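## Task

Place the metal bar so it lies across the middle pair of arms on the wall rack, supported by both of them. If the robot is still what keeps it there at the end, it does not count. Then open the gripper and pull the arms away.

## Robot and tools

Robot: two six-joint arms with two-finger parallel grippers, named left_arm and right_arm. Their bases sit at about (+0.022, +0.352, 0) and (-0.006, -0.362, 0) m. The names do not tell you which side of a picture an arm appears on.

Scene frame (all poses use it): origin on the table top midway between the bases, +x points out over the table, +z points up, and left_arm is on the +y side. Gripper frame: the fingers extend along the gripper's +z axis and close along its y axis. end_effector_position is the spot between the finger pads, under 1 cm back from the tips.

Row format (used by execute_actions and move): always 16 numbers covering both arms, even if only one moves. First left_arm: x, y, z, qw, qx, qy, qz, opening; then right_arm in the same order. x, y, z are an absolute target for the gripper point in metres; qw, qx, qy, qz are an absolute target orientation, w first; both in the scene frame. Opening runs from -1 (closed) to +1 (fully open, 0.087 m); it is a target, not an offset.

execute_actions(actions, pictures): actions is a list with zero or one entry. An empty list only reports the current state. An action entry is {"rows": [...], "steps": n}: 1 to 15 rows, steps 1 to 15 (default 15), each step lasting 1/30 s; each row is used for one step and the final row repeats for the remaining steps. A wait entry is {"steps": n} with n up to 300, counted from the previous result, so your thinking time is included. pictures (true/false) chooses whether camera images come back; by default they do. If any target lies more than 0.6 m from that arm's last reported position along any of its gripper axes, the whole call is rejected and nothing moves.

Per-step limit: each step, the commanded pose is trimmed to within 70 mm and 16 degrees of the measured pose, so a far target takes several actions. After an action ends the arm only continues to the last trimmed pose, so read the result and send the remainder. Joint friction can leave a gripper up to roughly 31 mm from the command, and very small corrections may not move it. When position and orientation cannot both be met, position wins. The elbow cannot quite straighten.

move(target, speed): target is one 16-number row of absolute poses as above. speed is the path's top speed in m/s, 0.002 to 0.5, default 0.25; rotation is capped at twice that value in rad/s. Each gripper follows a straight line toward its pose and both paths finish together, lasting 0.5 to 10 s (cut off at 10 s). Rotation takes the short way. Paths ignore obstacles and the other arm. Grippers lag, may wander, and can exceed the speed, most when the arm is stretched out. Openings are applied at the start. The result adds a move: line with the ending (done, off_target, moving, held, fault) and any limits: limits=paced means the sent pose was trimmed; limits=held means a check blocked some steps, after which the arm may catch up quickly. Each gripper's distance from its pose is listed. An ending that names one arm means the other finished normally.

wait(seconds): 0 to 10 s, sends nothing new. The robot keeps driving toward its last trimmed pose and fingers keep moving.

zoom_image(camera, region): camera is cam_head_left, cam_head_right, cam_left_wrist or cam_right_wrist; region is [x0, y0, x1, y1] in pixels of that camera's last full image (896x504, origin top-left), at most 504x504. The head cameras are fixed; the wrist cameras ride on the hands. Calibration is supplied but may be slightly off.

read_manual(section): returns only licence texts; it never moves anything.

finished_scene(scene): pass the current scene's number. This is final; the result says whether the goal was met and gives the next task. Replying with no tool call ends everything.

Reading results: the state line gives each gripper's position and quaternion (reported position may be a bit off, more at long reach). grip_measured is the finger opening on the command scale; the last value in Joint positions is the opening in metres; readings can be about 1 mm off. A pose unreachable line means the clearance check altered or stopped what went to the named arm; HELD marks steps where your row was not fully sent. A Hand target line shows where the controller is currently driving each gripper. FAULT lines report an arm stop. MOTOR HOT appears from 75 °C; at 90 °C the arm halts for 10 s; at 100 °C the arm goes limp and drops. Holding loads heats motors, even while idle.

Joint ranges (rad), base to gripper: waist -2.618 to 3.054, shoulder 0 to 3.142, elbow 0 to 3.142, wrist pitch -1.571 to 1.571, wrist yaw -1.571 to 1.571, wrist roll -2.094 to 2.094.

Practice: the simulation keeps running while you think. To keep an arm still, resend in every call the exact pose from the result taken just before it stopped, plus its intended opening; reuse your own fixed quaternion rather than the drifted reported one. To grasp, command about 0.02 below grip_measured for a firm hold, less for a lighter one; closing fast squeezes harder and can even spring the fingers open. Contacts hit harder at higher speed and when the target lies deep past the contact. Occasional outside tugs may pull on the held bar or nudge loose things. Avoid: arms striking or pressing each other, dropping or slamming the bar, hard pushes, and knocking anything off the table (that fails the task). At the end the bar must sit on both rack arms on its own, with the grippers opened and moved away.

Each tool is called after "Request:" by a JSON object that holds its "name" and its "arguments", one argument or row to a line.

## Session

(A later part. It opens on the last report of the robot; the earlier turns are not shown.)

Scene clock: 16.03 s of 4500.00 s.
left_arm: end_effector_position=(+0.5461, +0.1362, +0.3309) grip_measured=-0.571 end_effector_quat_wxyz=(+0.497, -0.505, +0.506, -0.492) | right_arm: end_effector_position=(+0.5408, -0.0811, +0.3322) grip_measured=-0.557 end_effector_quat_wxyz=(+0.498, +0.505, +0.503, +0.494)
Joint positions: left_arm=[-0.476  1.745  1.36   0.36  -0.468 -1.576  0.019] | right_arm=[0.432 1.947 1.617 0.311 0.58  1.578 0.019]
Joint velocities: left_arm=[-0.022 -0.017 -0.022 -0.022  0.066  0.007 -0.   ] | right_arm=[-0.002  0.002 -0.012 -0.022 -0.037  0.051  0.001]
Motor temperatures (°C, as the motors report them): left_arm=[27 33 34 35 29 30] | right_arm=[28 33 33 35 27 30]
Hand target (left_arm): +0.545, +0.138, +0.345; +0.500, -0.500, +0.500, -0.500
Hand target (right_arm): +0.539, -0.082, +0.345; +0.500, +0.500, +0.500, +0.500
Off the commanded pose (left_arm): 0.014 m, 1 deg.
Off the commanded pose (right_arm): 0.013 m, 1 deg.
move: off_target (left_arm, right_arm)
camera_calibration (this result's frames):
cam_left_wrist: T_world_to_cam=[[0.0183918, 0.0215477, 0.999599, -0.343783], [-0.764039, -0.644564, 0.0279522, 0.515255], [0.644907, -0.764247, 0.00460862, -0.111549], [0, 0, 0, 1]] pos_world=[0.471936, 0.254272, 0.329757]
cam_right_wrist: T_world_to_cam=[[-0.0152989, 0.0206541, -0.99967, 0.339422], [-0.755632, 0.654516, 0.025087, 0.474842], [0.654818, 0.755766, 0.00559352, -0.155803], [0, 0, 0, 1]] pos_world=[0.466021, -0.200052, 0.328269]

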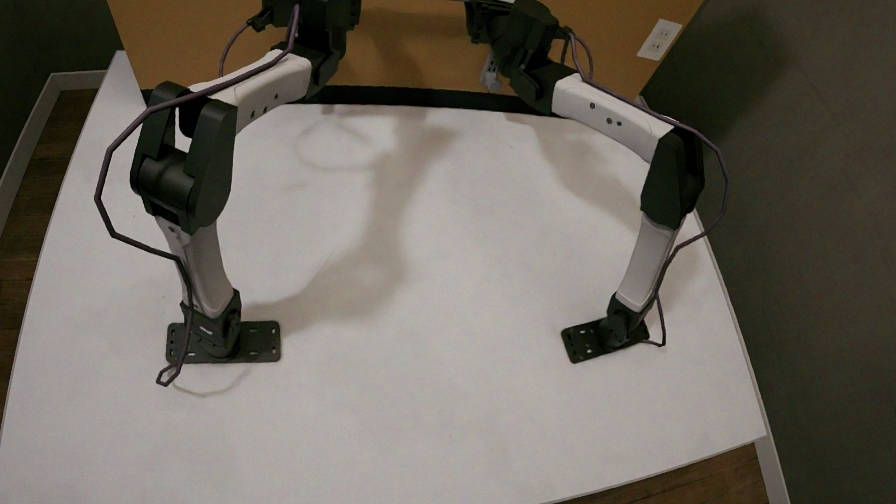

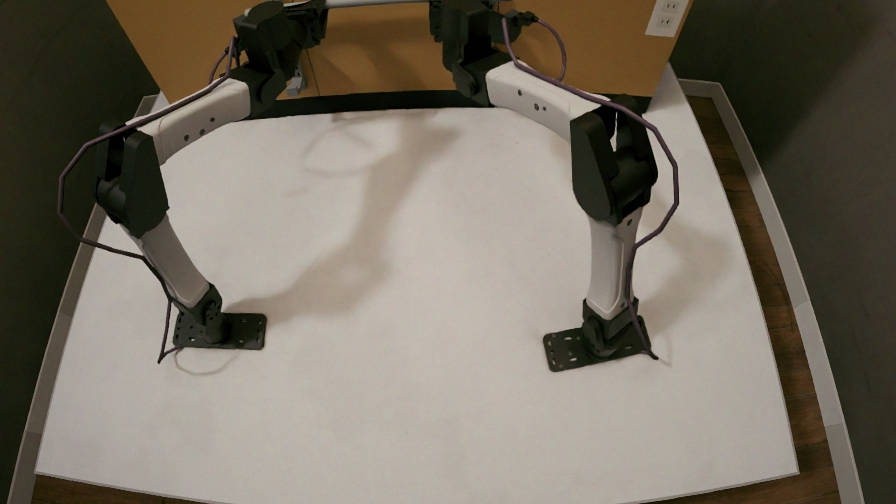

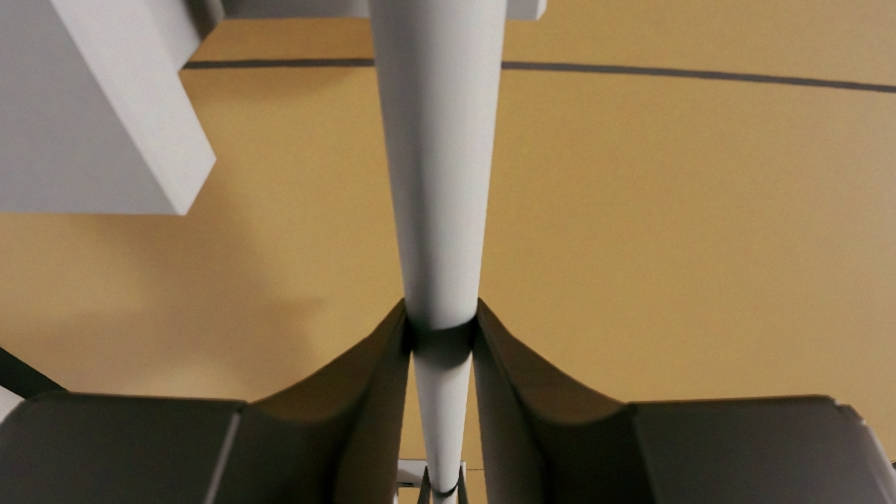

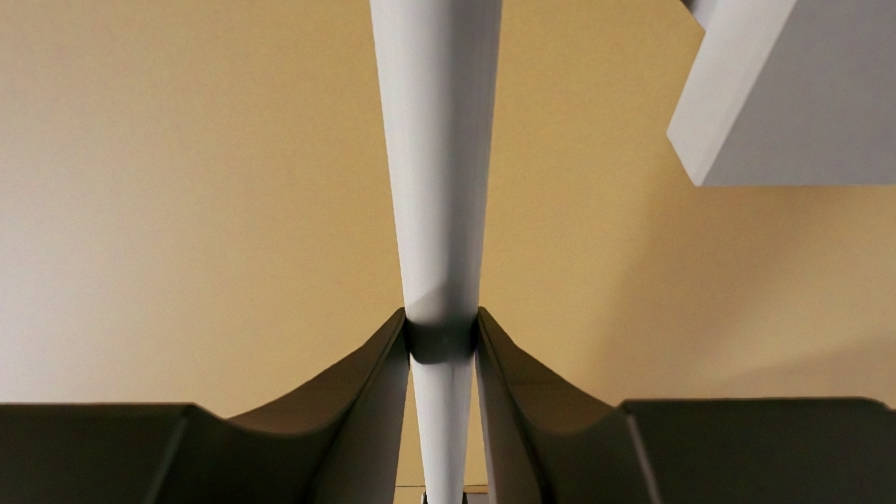

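Request:
{"name": "move", "arguments": {
  "target": [0.47,0.136,0.335,0.5,-0.5,0.5,-0.5,-0.62,0.464,-0.082,0.335,0.5,0.5,0.5,0.5,-0.62],
  "speed": 0.08
}}

Request:
{"name": "move", "arguments": {
  "target": [0.47,0.136,0.249,0.5,-0.5,0.5,-0.5,-0.62,0.464,-0.082,0.248,0.5,0.5,0.5,0.5,-0.62],
  "speed": 0.1
}}

Request:
{"name": "move", "arguments": {
  "target": [0.546,0.136,0.254,0.5,-0.5,0.5,-0.5,-0.62,0.54,-0.082,0.252,0.5,0.5,0.5,0.5,-0.62],
  "speed": 0.07
}}

Request:
{"name": "move", "arguments": {
  "target": [0.54,0.136,0.215,0.5,-0.5,0.5,-0.5,-0.62,0.534,-0.082,0.213,0.5,0.5,0.5,0.5,-0.62],
  "speed": 0.03
}}

Scene clock: 22.90 s of 4500.00 s.
left_arm: end_effector_position=(+0.4745, +0.1349, +0.3339) grip_measured=-0.571 end_effector_quat_wxyz=(+0.497, -0.502, +0.504, -0.496) | right_arm: end_effector_position=(+0.4693, -0.0806, +0.3344) grip_measured=-0.557 end_effector_quat_wxyz=(+0.496, +0.502, +0.502, +0.501)
Joint positions: left_arm=[-0.576  1.511  1.114  0.382 -0.564 -1.576  0.019] | right_arm=[0.53  1.724 1.331 0.384 0.666 1.581 0.019]
Joint velocities: left_arm=[ 0.012 -0.002 -0.007  0.007 -0.095 -0.066 -0.001] | right_arm=[ 0.007  0.002 -0.007  0.037 -0.051  0.007 -0.001]
Motor temperatures (°C, as the motors report them): left_arm=[27 35 35 36 29 30] | right_arm=[28 35 35 35 27 30]
Hand target (left_arm): +0.470, +0.135, +0.336; +0.500, -0.500, +0.500, -0.500
Hand target (right_arm): +0.464, -0.081, +0.336; +0.501, +0.499, +0.500, +0.500
Off the commanded pose (left_arm): 0.005 m, 1 deg.
Off the commanded pose (right_arm): 0.006 m, 1 deg.
After step 90, 2.57 s passed at rest.
move: done
camera_calibration (this result's frames):
cam_left_wrist: T_world_to_cam=[[0.00924093, 0.0244811, 0.999658, -0.341455], [-0.766984, -0.641261, 0.0227942, 0.462308], [0.6416, -0.766932, 0.0128507, -0.067268], [0, 0, 0, 1]] pos_world=[0.400897, 0.253229, 0.331665]
cam_right_wrist: T_world_to_cam=[[-0.0068329, 0.0280225, -0.999584, 0.337122], [-0.763022, 0.645952, 0.0233245, 0.423722], [0.646337, 0.762864, 0.0169681, -0.108656], [0, 0, 0, 1]] pos_world=[0.395841, -0.200261, 0.328942]

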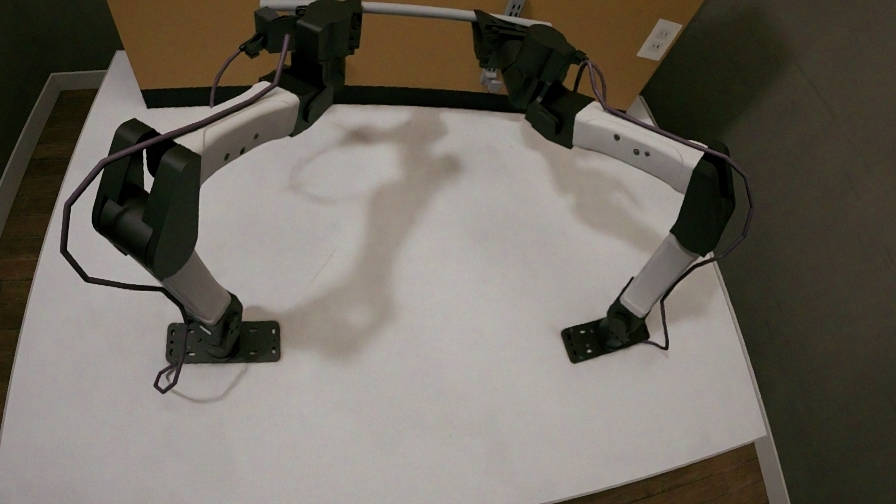

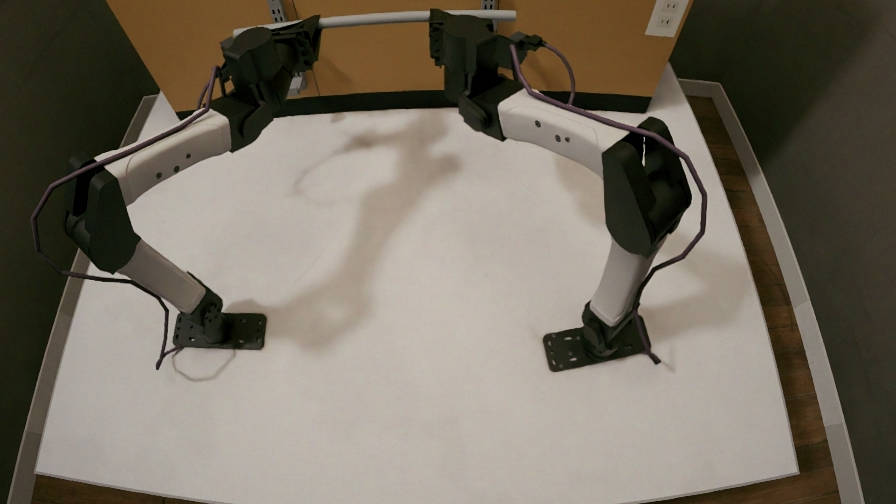

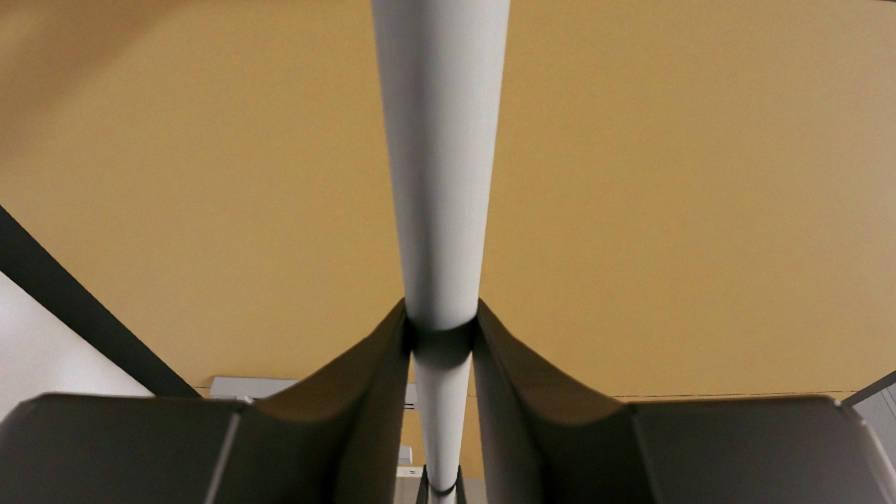

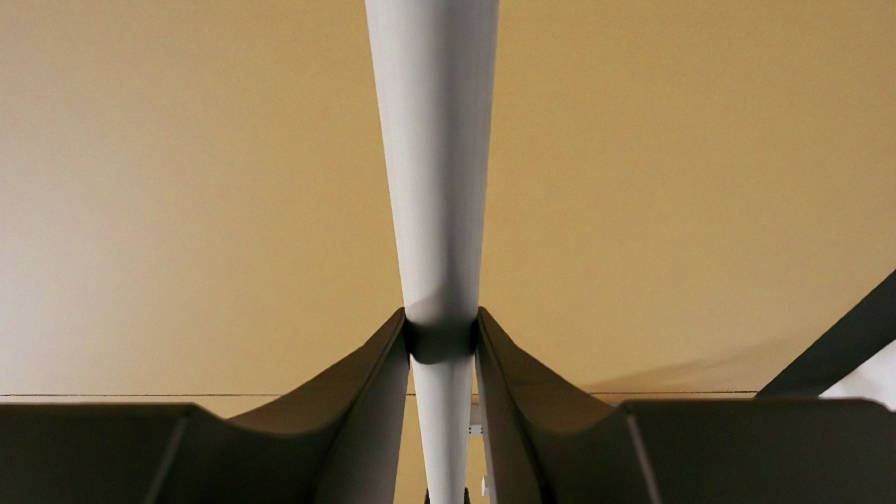

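Scene clock: 24.33 s of 4500.00 s.
left_arm: end_effector_position=(+0.4689, +0.1332, +0.2555) grip_measured=-0.571 end_effector_quat_wxyz=(+0.494, -0.495, +0.505, -0.506) | right_arm: end_effector_position=(+0.4647, -0.0829, +0.2569) grip_measured=-0.557 end_effector_quat_wxyz=(+0.498, +0.499, +0.499, +0.504)
Joint positions: left_arm=[-0.578  1.599  0.855  0.745 -0.545 -1.574  0.019] | right_arm=[0.532 1.8   1.086 0.719 0.668 1.574 0.019]
Joint velocities: left_arm=[ 0.002  0.007  0.012  0.022 -0.037  0.022  0.   ] | right_arm=[ 0.002  0.002 -0.002  0.007  0.022 -0.007 -0.   ]
Motor temperatures (°C, as the motors report them): left_arm=[27 35 35 37 29 30] | right_arm=[28 35 35 36 27 30]
Hand target (left_arm): +0.469, +0.137, +0.249; +0.500, -0.500, +0.500, -0.500
Hand target (right_arm): +0.463, -0.083, +0.248; +0.500, +0.500, +0.500, +0.500
Off the commanded pose (left_arm): 0.007 m, 1 deg.
Off the commanded pose (right_arm): 0.009 m, 1 deg.
move: done
camera_calibration (this result's frames):
cam_left_wrist: T_world_to_cam=[[-0.0033282, 0.0306329, 0.999525, -0.257976], [-0.780536, -0.624892, 0.0165523, 0.464449], [0.625103, -0.78011, 0.0259898, -0.057821], [0, 0, 0, 1]] pos_world=[0.397804, 0.253026, 0.251669]
cam_right_wrist: T_world_to_cam=[[0.00392424, 0.0293213, -0.999562, 0.254784], [-0.763732, 0.645337, 0.015932, 0.425738], [0.645521, 0.763335, 0.0249261, -0.104177], [0, 0, 0, 1]] pos_world=[0.391399, -0.202693, 0.250487]

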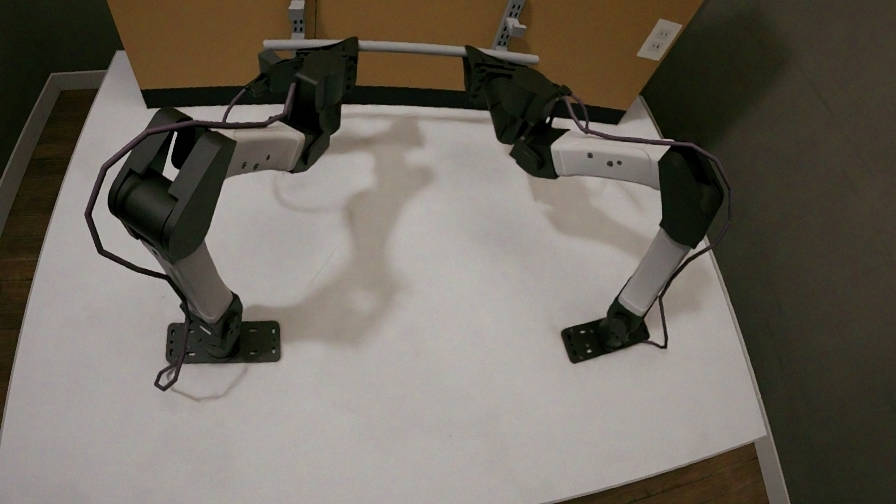

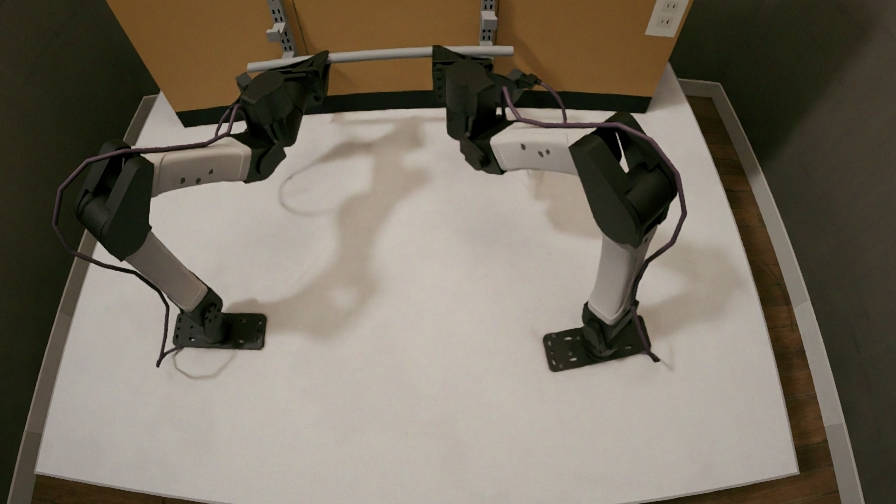

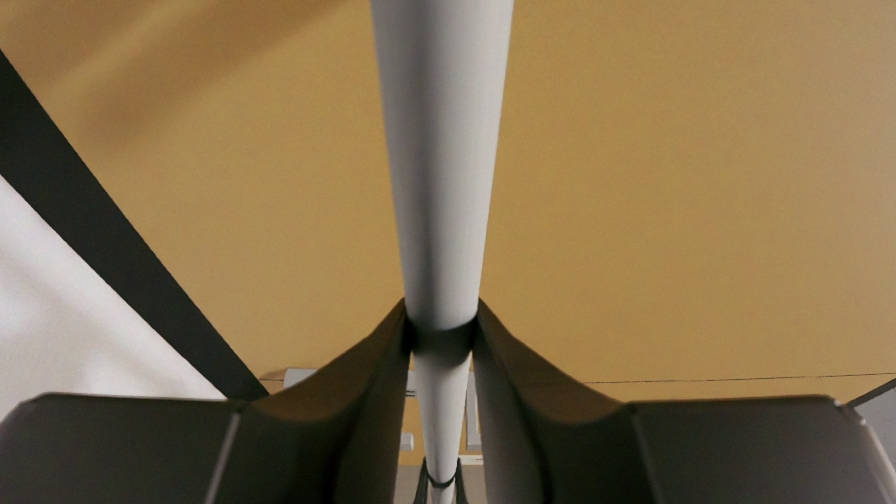

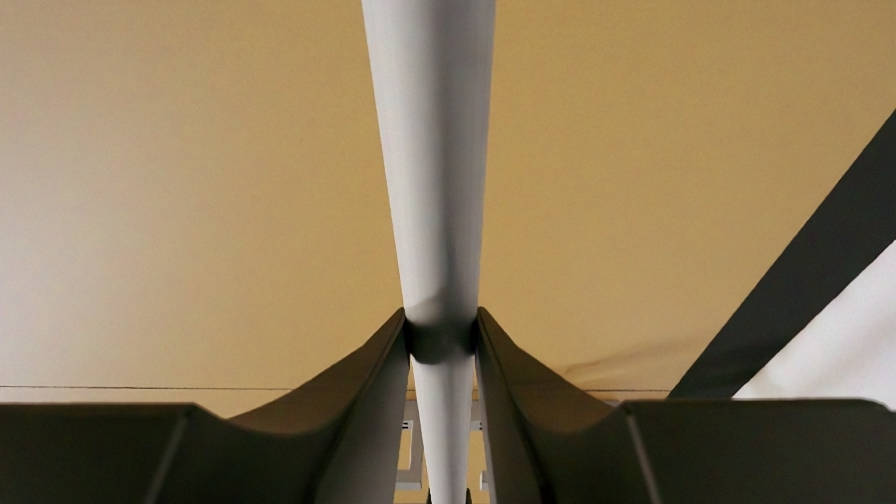

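Scene clock: 25.73 s of 4500.00 s.
left_arm: end_effector_position=(+0.5396, +0.1335, +0.2493) grip_measured=-0.571 end_effector_quat_wxyz=(+0.495, -0.499, +0.506, -0.500) | right_arm: end_effector_position=(+0.5349, -0.0839, +0.2512) grip_measured=-0.557 end_effector_quat_wxyz=(+0.501, +0.503, +0.499, +0.497)
Joint positions: left_arm=[-0.482  1.826  1.103  0.713 -0.459 -1.574  0.019] | right_arm=[0.435 2.004 1.352 0.648 0.584 1.574 0.019]
Joint velocities: left_arm=[ 0.012  0.007  0.007 -0.007  0.022  0.007  0.001] | right_arm=[-0.007 -0.012  0.007  0.007  0.007 -0.007 -0.   ]
Motor temperatures (°C, as the motors report them): left_arm=[27 35 36 37 29 30] | right_arm=[28 36 35 36 27 30]
Hand target (left_arm): +0.546, +0.137, +0.253; +0.500, -0.500, +0.500, -0.500
Hand target (right_arm): +0.540, -0.083, +0.251; +0.499, +0.501, +0.500, +0.500
Off the commanded pose (left_arm): 0.008 m, 1 deg.
Off the commanded pose (right_arm): 0.005 m, 1 deg.
move: done
camera_calibration (this result's frames):
cam_left_wrist: T_world_to_cam=[[0.00557068, 0.0263099, 0.999638, -0.255725], [-0.774608, -0.632094, 0.020953, 0.516643], [0.632417, -0.774445, 0.0168587, -0.104013], [0, 0, 0, 1]] pos_world=[0.4674, 0.252743, 0.246561]
cam_right_wrist: T_world_to_cam=[[-0.00342912, 0.0237208, -0.999713, 0.252292], [-0.754917, 0.65557, 0.0181445, 0.475648], [0.655812, 0.754762, 0.0156592, -0.152547], [0, 0, 0, 1]] pos_world=[0.459982, -0.202669, 0.245978]

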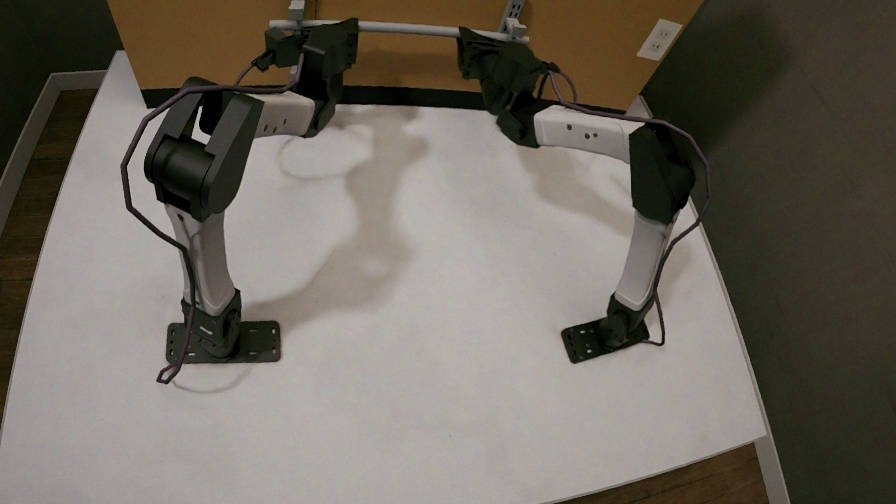

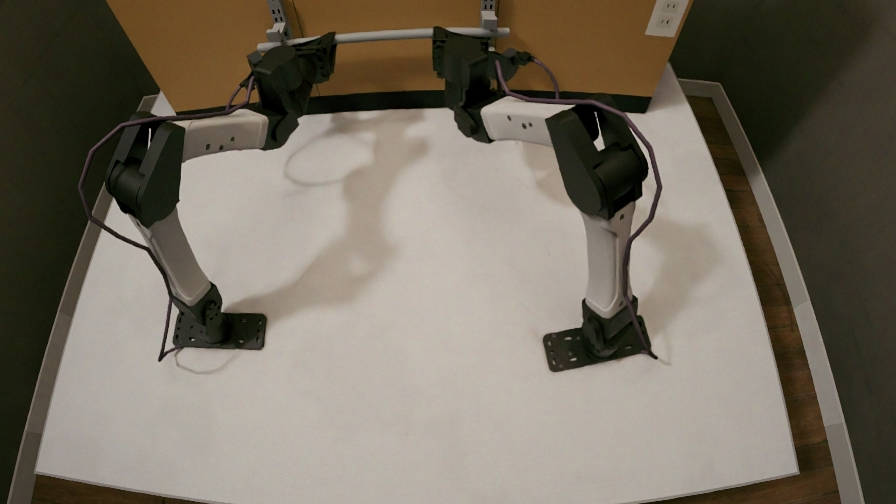

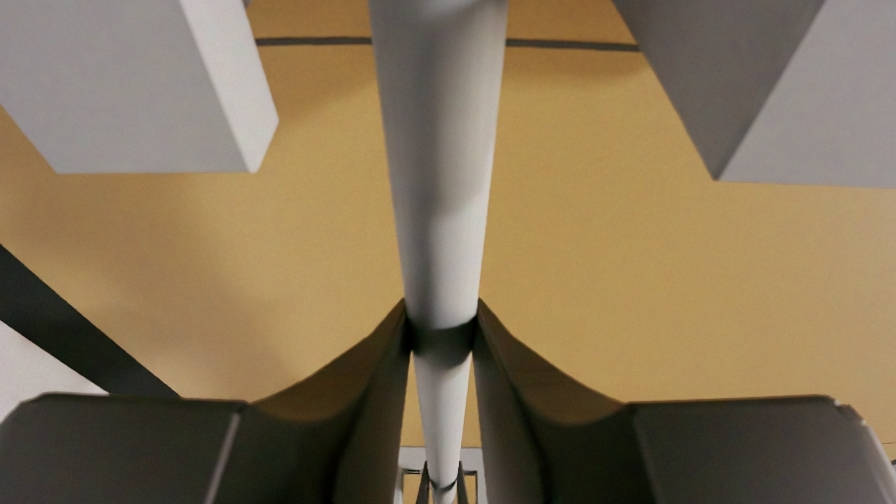

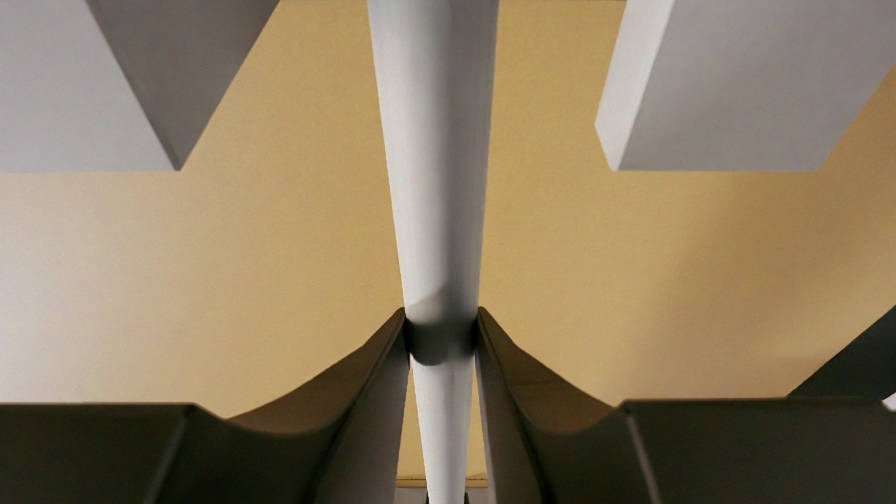

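Scene clock: 27.27 s of 4500.00 s.
left_arm: end_effector_position=(+0.5400, +0.1336, +0.2255) grip_measured=-0.571 end_effector_quat_wxyz=(+0.498, -0.496, +0.500, -0.506) | right_arm: end_effector_position=(+0.5349, -0.0839, +0.2270) grip_measured=-0.557 end_effector_quat_wxyz=(+0.503, +0.501, +0.493, +0.503)
Joint positions: left_arm=[-0.482  1.884  1.05   0.843 -0.46  -1.57   0.019] | right_arm=[0.435 2.052 1.298 0.768 0.584 1.571 0.019]
Joint velocities: left_arm=[-0.007 -0.012  0.022 -0.022  0.022 -0.051 -0.   ] | right_arm=[-0.007 -0.002  0.002  0.007  0.066  0.051  0.001]
Motor temperatures (°C, as the motors report them): left_arm=[27 35 36 37 29 30] | right_arm=[28 36 35 36 27 30]
Hand target (left_arm): +0.539, +0.136, +0.215; +0.500, -0.500, +0.500, -0.500
Hand target (right_arm): +0.534, -0.082, +0.213; +0.500, +0.500, +0.500, +0.500
Off the commanded pose (left_arm): 0.011 m, 1 deg.
Off the commanded pose (right_arm): 0.014 m, 1 deg.
move: off_target (left_arm, right_arm)
camera_calibration (this result's frames):
cam_left_wrist: T_world_to_cam=[[-0.0111561, 0.0309764, 0.999458, -0.223478], [-0.774153, -0.632903, 0.0109745, 0.519554], [0.6329, -0.773611, 0.0310412, -0.107364], [0, 0, 0, 1]] pos_world=[0.467672, 0.252692, 0.220988]
cam_right_wrist: T_world_to_cam=[[0.0122202, 0.0312279, -0.999438, 0.220311], [-0.75514, 0.655468, 0.0112472, 0.477759], [0.65545, 0.754577, 0.0315914, -0.155591], [0, 0, 0, 1]] pos_world=[0.460064, -0.20263, 0.219729]

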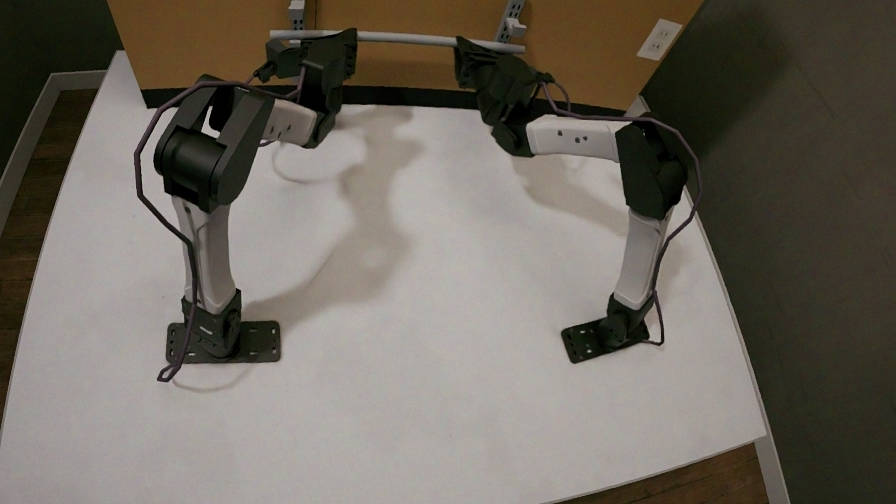

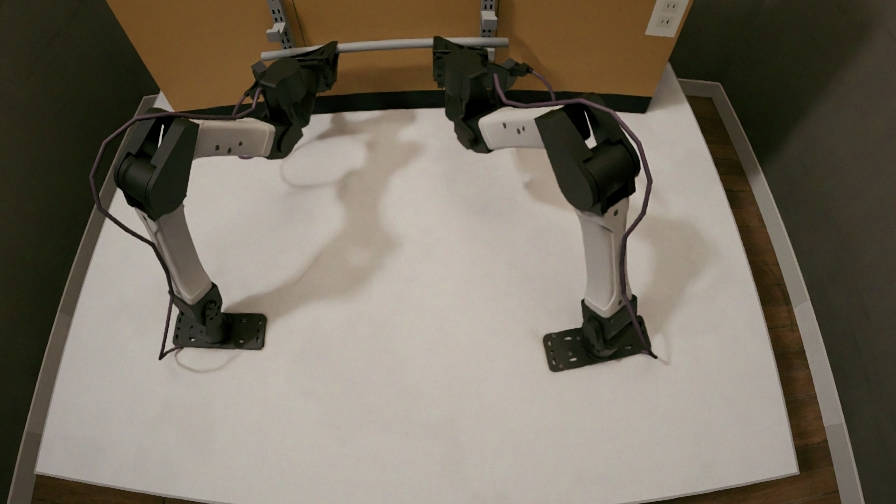

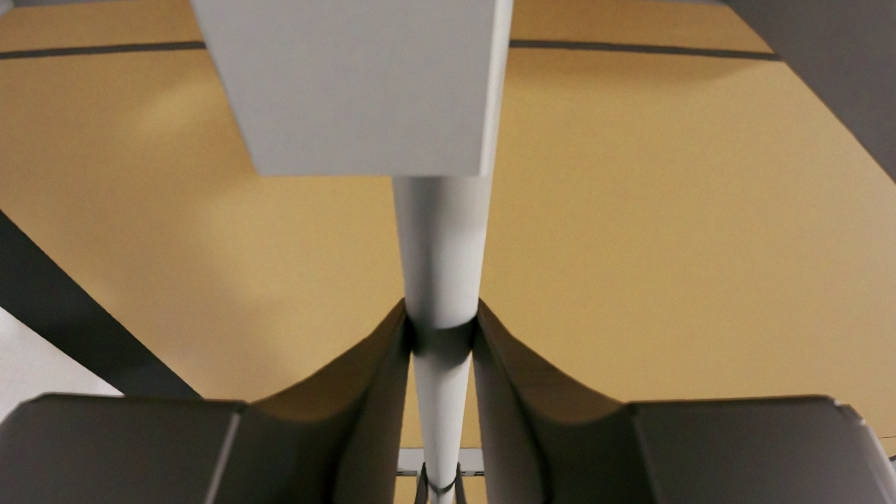

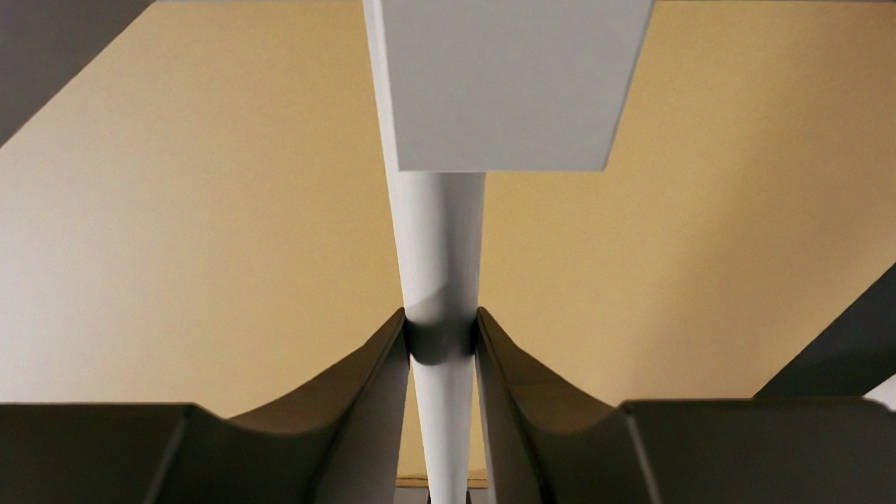

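Request:
{"name": "move", "arguments": {
  "target": [0.54,0.134,0.223,0.5,-0.5,0.5,-0.5,0.3,0.535,-0.083,0.223,0.5,0.5,0.5,0.5,0.3]
}}

Request:
{"name": "move", "arguments": {
  "target": [0.4,0.16,0.225,0.5,-0.5,0.5,-0.5,0.3,0.4,-0.12,0.225,0.5,0.5,0.5,0.5,0.3]
}}

Request:
{"name": "finished_scene", "arguments": {
  "scene": 2
}}

Scene clock: 31.33 s of 4500.00 s.
left_arm: end_effector_position=(+0.5404, +0.1351, +0.2256) grip_measured=+0.300 end_effector_quat_wxyz=(+0.501, -0.498, +0.498, -0.504) | right_arm: end_effector_position=(+0.5349, -0.0839, +0.2271) grip_measured=+0.300 end_effector_quat_wxyz=(+0.503, +0.501, +0.493, +0.503)
Joint positions: left_arm=[-0.482  1.885  1.05   0.844 -0.469 -1.57   0.057] | right_arm=[0.435 2.052 1.298 0.769 0.584 1.571 0.057]
Joint velocities: left_arm=[-0.012 -0.012 -0.022  0.022  0.022  0.022 -0.001] | right_arm=[-0.007 -0.007  0.012 -0.037  0.037 -0.007 -0.001]
Motor temperatures (°C, as the motors report them): left_arm=[27 36 36 38 29 30] | right_arm=[28 37 35 36 27 30]
Hand target (left_arm): +0.540, +0.134, +0.223; +0.500, -0.500, +0.500, -0.500
Hand target (right_arm): +0.535, -0.083, +0.223; +0.500, +0.500, +0.500, +0.500
Off the commanded pose (left_arm): 0.003 m, 1 deg.
Off the commanded pose (right_arm): 0.004 m, 1 deg.
After step 90, 0.37 s passed at rest.
move: done
camera_calibration (this result's frames):
cam_left_wrist: T_world_to_cam=[[-0.0124239, 0.0314607, 0.999428, -0.223068], [-0.768337, -0.639957, 0.0105938, 0.518783], [0.639925, -0.767766, 0.0321231, -0.111243], [0, 0, 0, 1]] pos_world=[0.467016, 0.253608, 0.221017]
cam_right_wrist: T_world_to_cam=[[0.01254, 0.0314355, -0.999427, 0.220248], [-0.755143, 0.655465, 0.0111418, 0.477783], [0.65544, 0.754571, 0.0319578, -0.155671], [0, 0, 0, 1]] pos_world=[0.460066, -0.202629, 0.219773]

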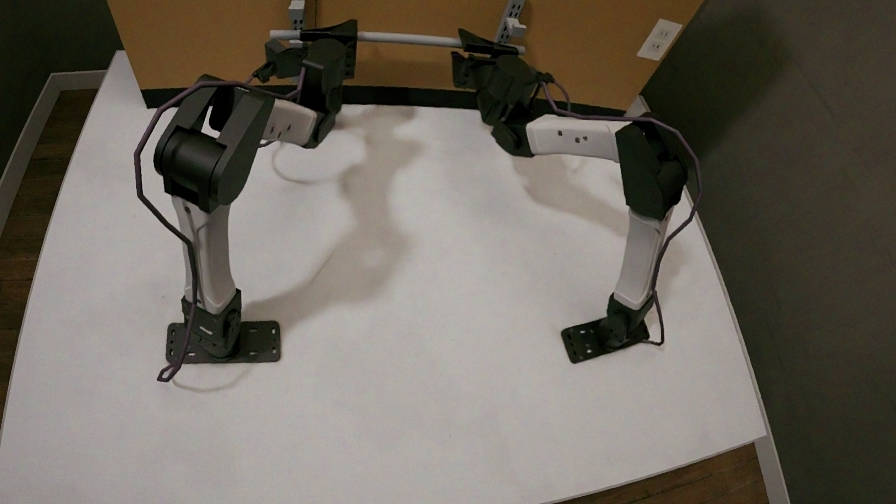

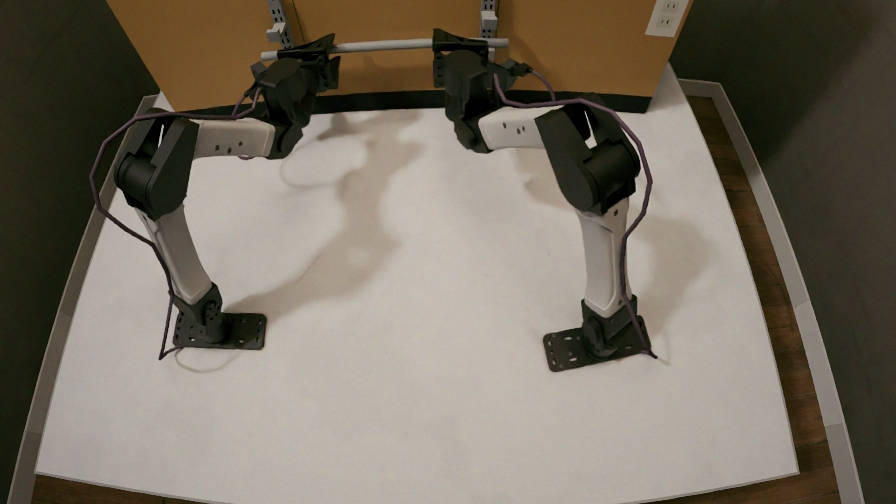

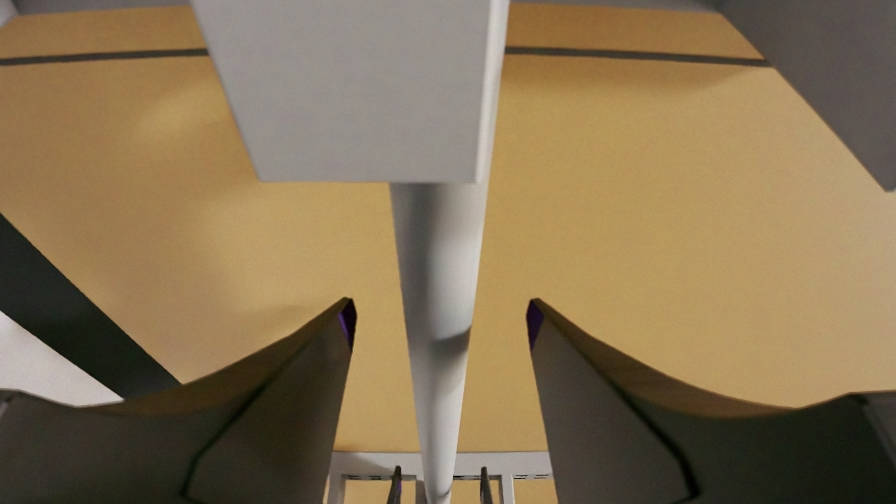

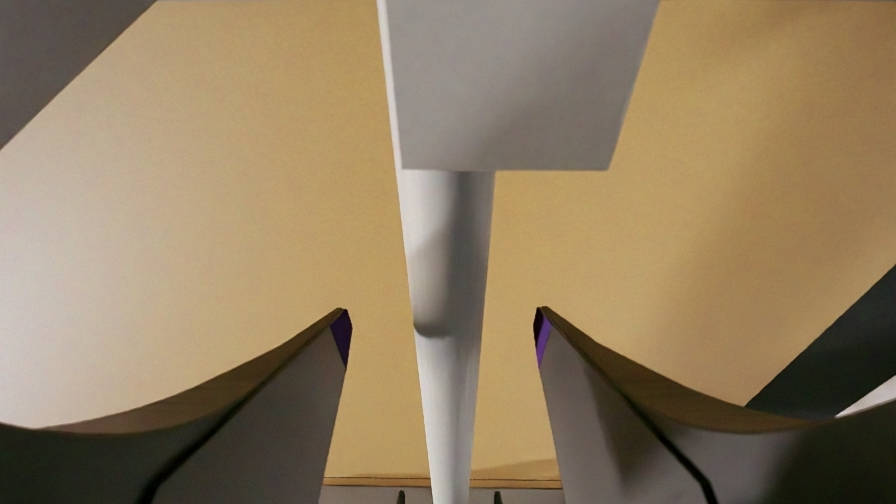

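Scene clock: 32.50 s of 4500.00 s.
left_arm: end_effector_position=(+0.4049, +0.1576, +0.2367) grip_measured=+0.300 end_effector_quat_wxyz=(+0.502, -0.499, +0.489, -0.510) | right_arm: end_effector_position=(+0.4048, -0.1166, +0.2293) grip_measured=+0.300 end_effector_quat_wxyz=(+0.499, +0.498, +0.499, +0.504)
Joint positions: left_arm=[-0.648  1.405  0.556  0.88  -0.638 -1.57   0.057] | right_arm=[0.567 1.623 0.748 0.883 0.702 1.571 0.057]
Joint velocities: left_arm=[-0.002 -0.012 -0.012 -0.022 -0.007  0.037  0.   ] | right_arm=[-0.002 -0.012  0.002 -0.037  0.037 -0.022 -0.002]
Motor temperatures (°C, as the motors report them): left_arm=[27 36 36 38 29 30] | right_arm=[28 37 35 37 27 30]
Hand target (left_arm): +0.400, +0.158, +0.227; +0.501, -0.499, +0.500, -0.500
Hand target (right_arm): +0.400, -0.119, +0.226; +0.501, +0.499, +0.500, +0.500
Off the commanded pose (left_arm): 0.013 m, 2 deg.
Off the commanded pose (right_arm): 0.007 m, 1 deg.
move: off_target (left_arm)
camera_calibration (this result's frames):
cam_left_wrist: T_world_to_cam=[[-0.0282628, 0.0450092, 0.998587, -0.232025], [-0.765801, -0.643036, 0.00730915, 0.42912], [0.642456, -0.764513, 0.0526421, -0.0140429], [0, 0, 0, 1]] pos_world=[0.331085, 0.275647, 0.2293]
cam_right_wrist: T_world_to_cam=[[0.00583248, 0.0285282, -0.999576, 0.227554], [-0.764245, 0.644775, 0.0139427, 0.402756], [0.6449, 0.76384, 0.0255632, -0.0389865], [0, 0, 0, 1]] pos_world=[0.33162, -0.2364, 0.222838]

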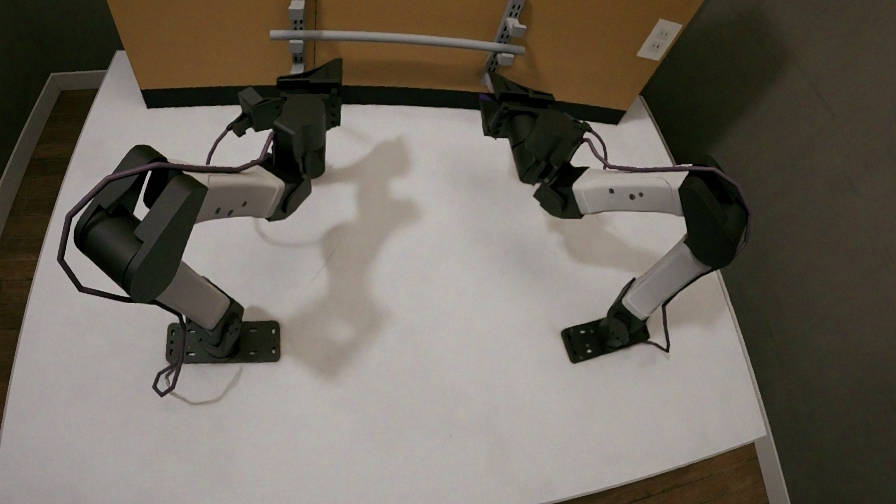

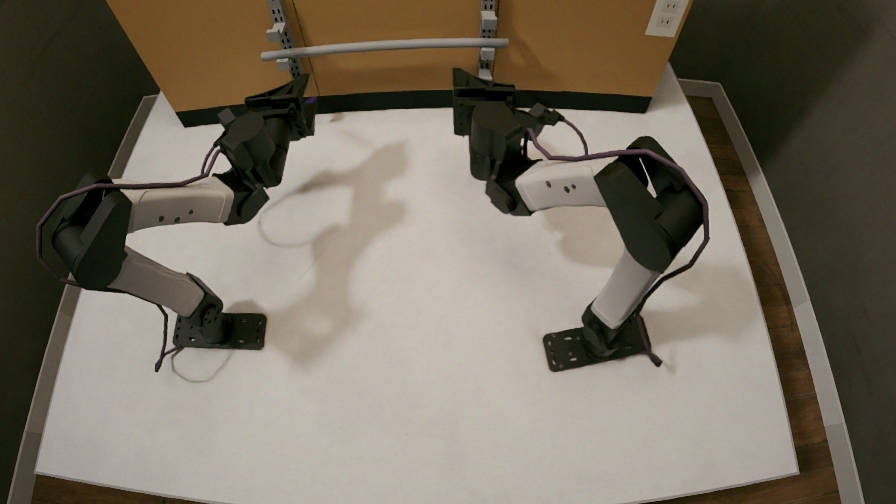

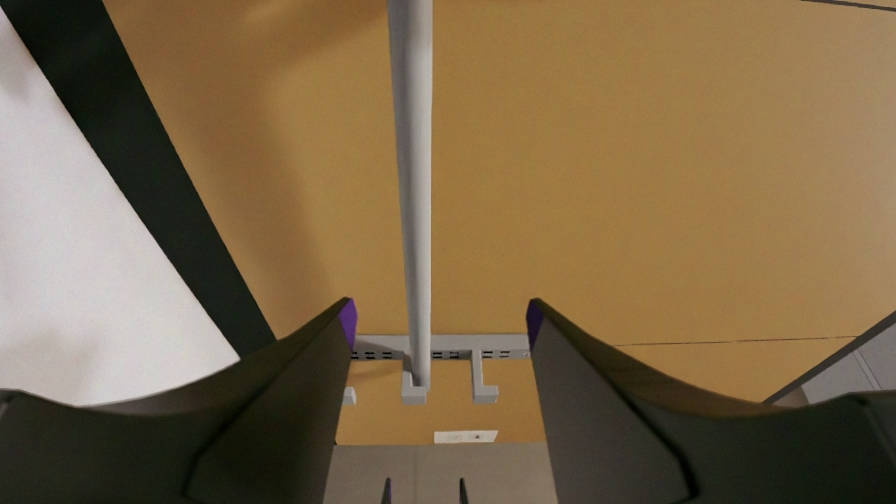

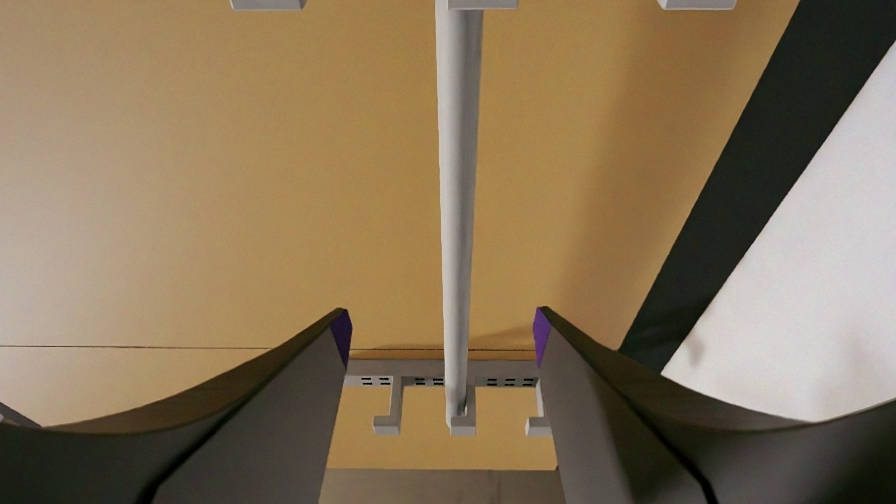

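The scene is finished: the task was done.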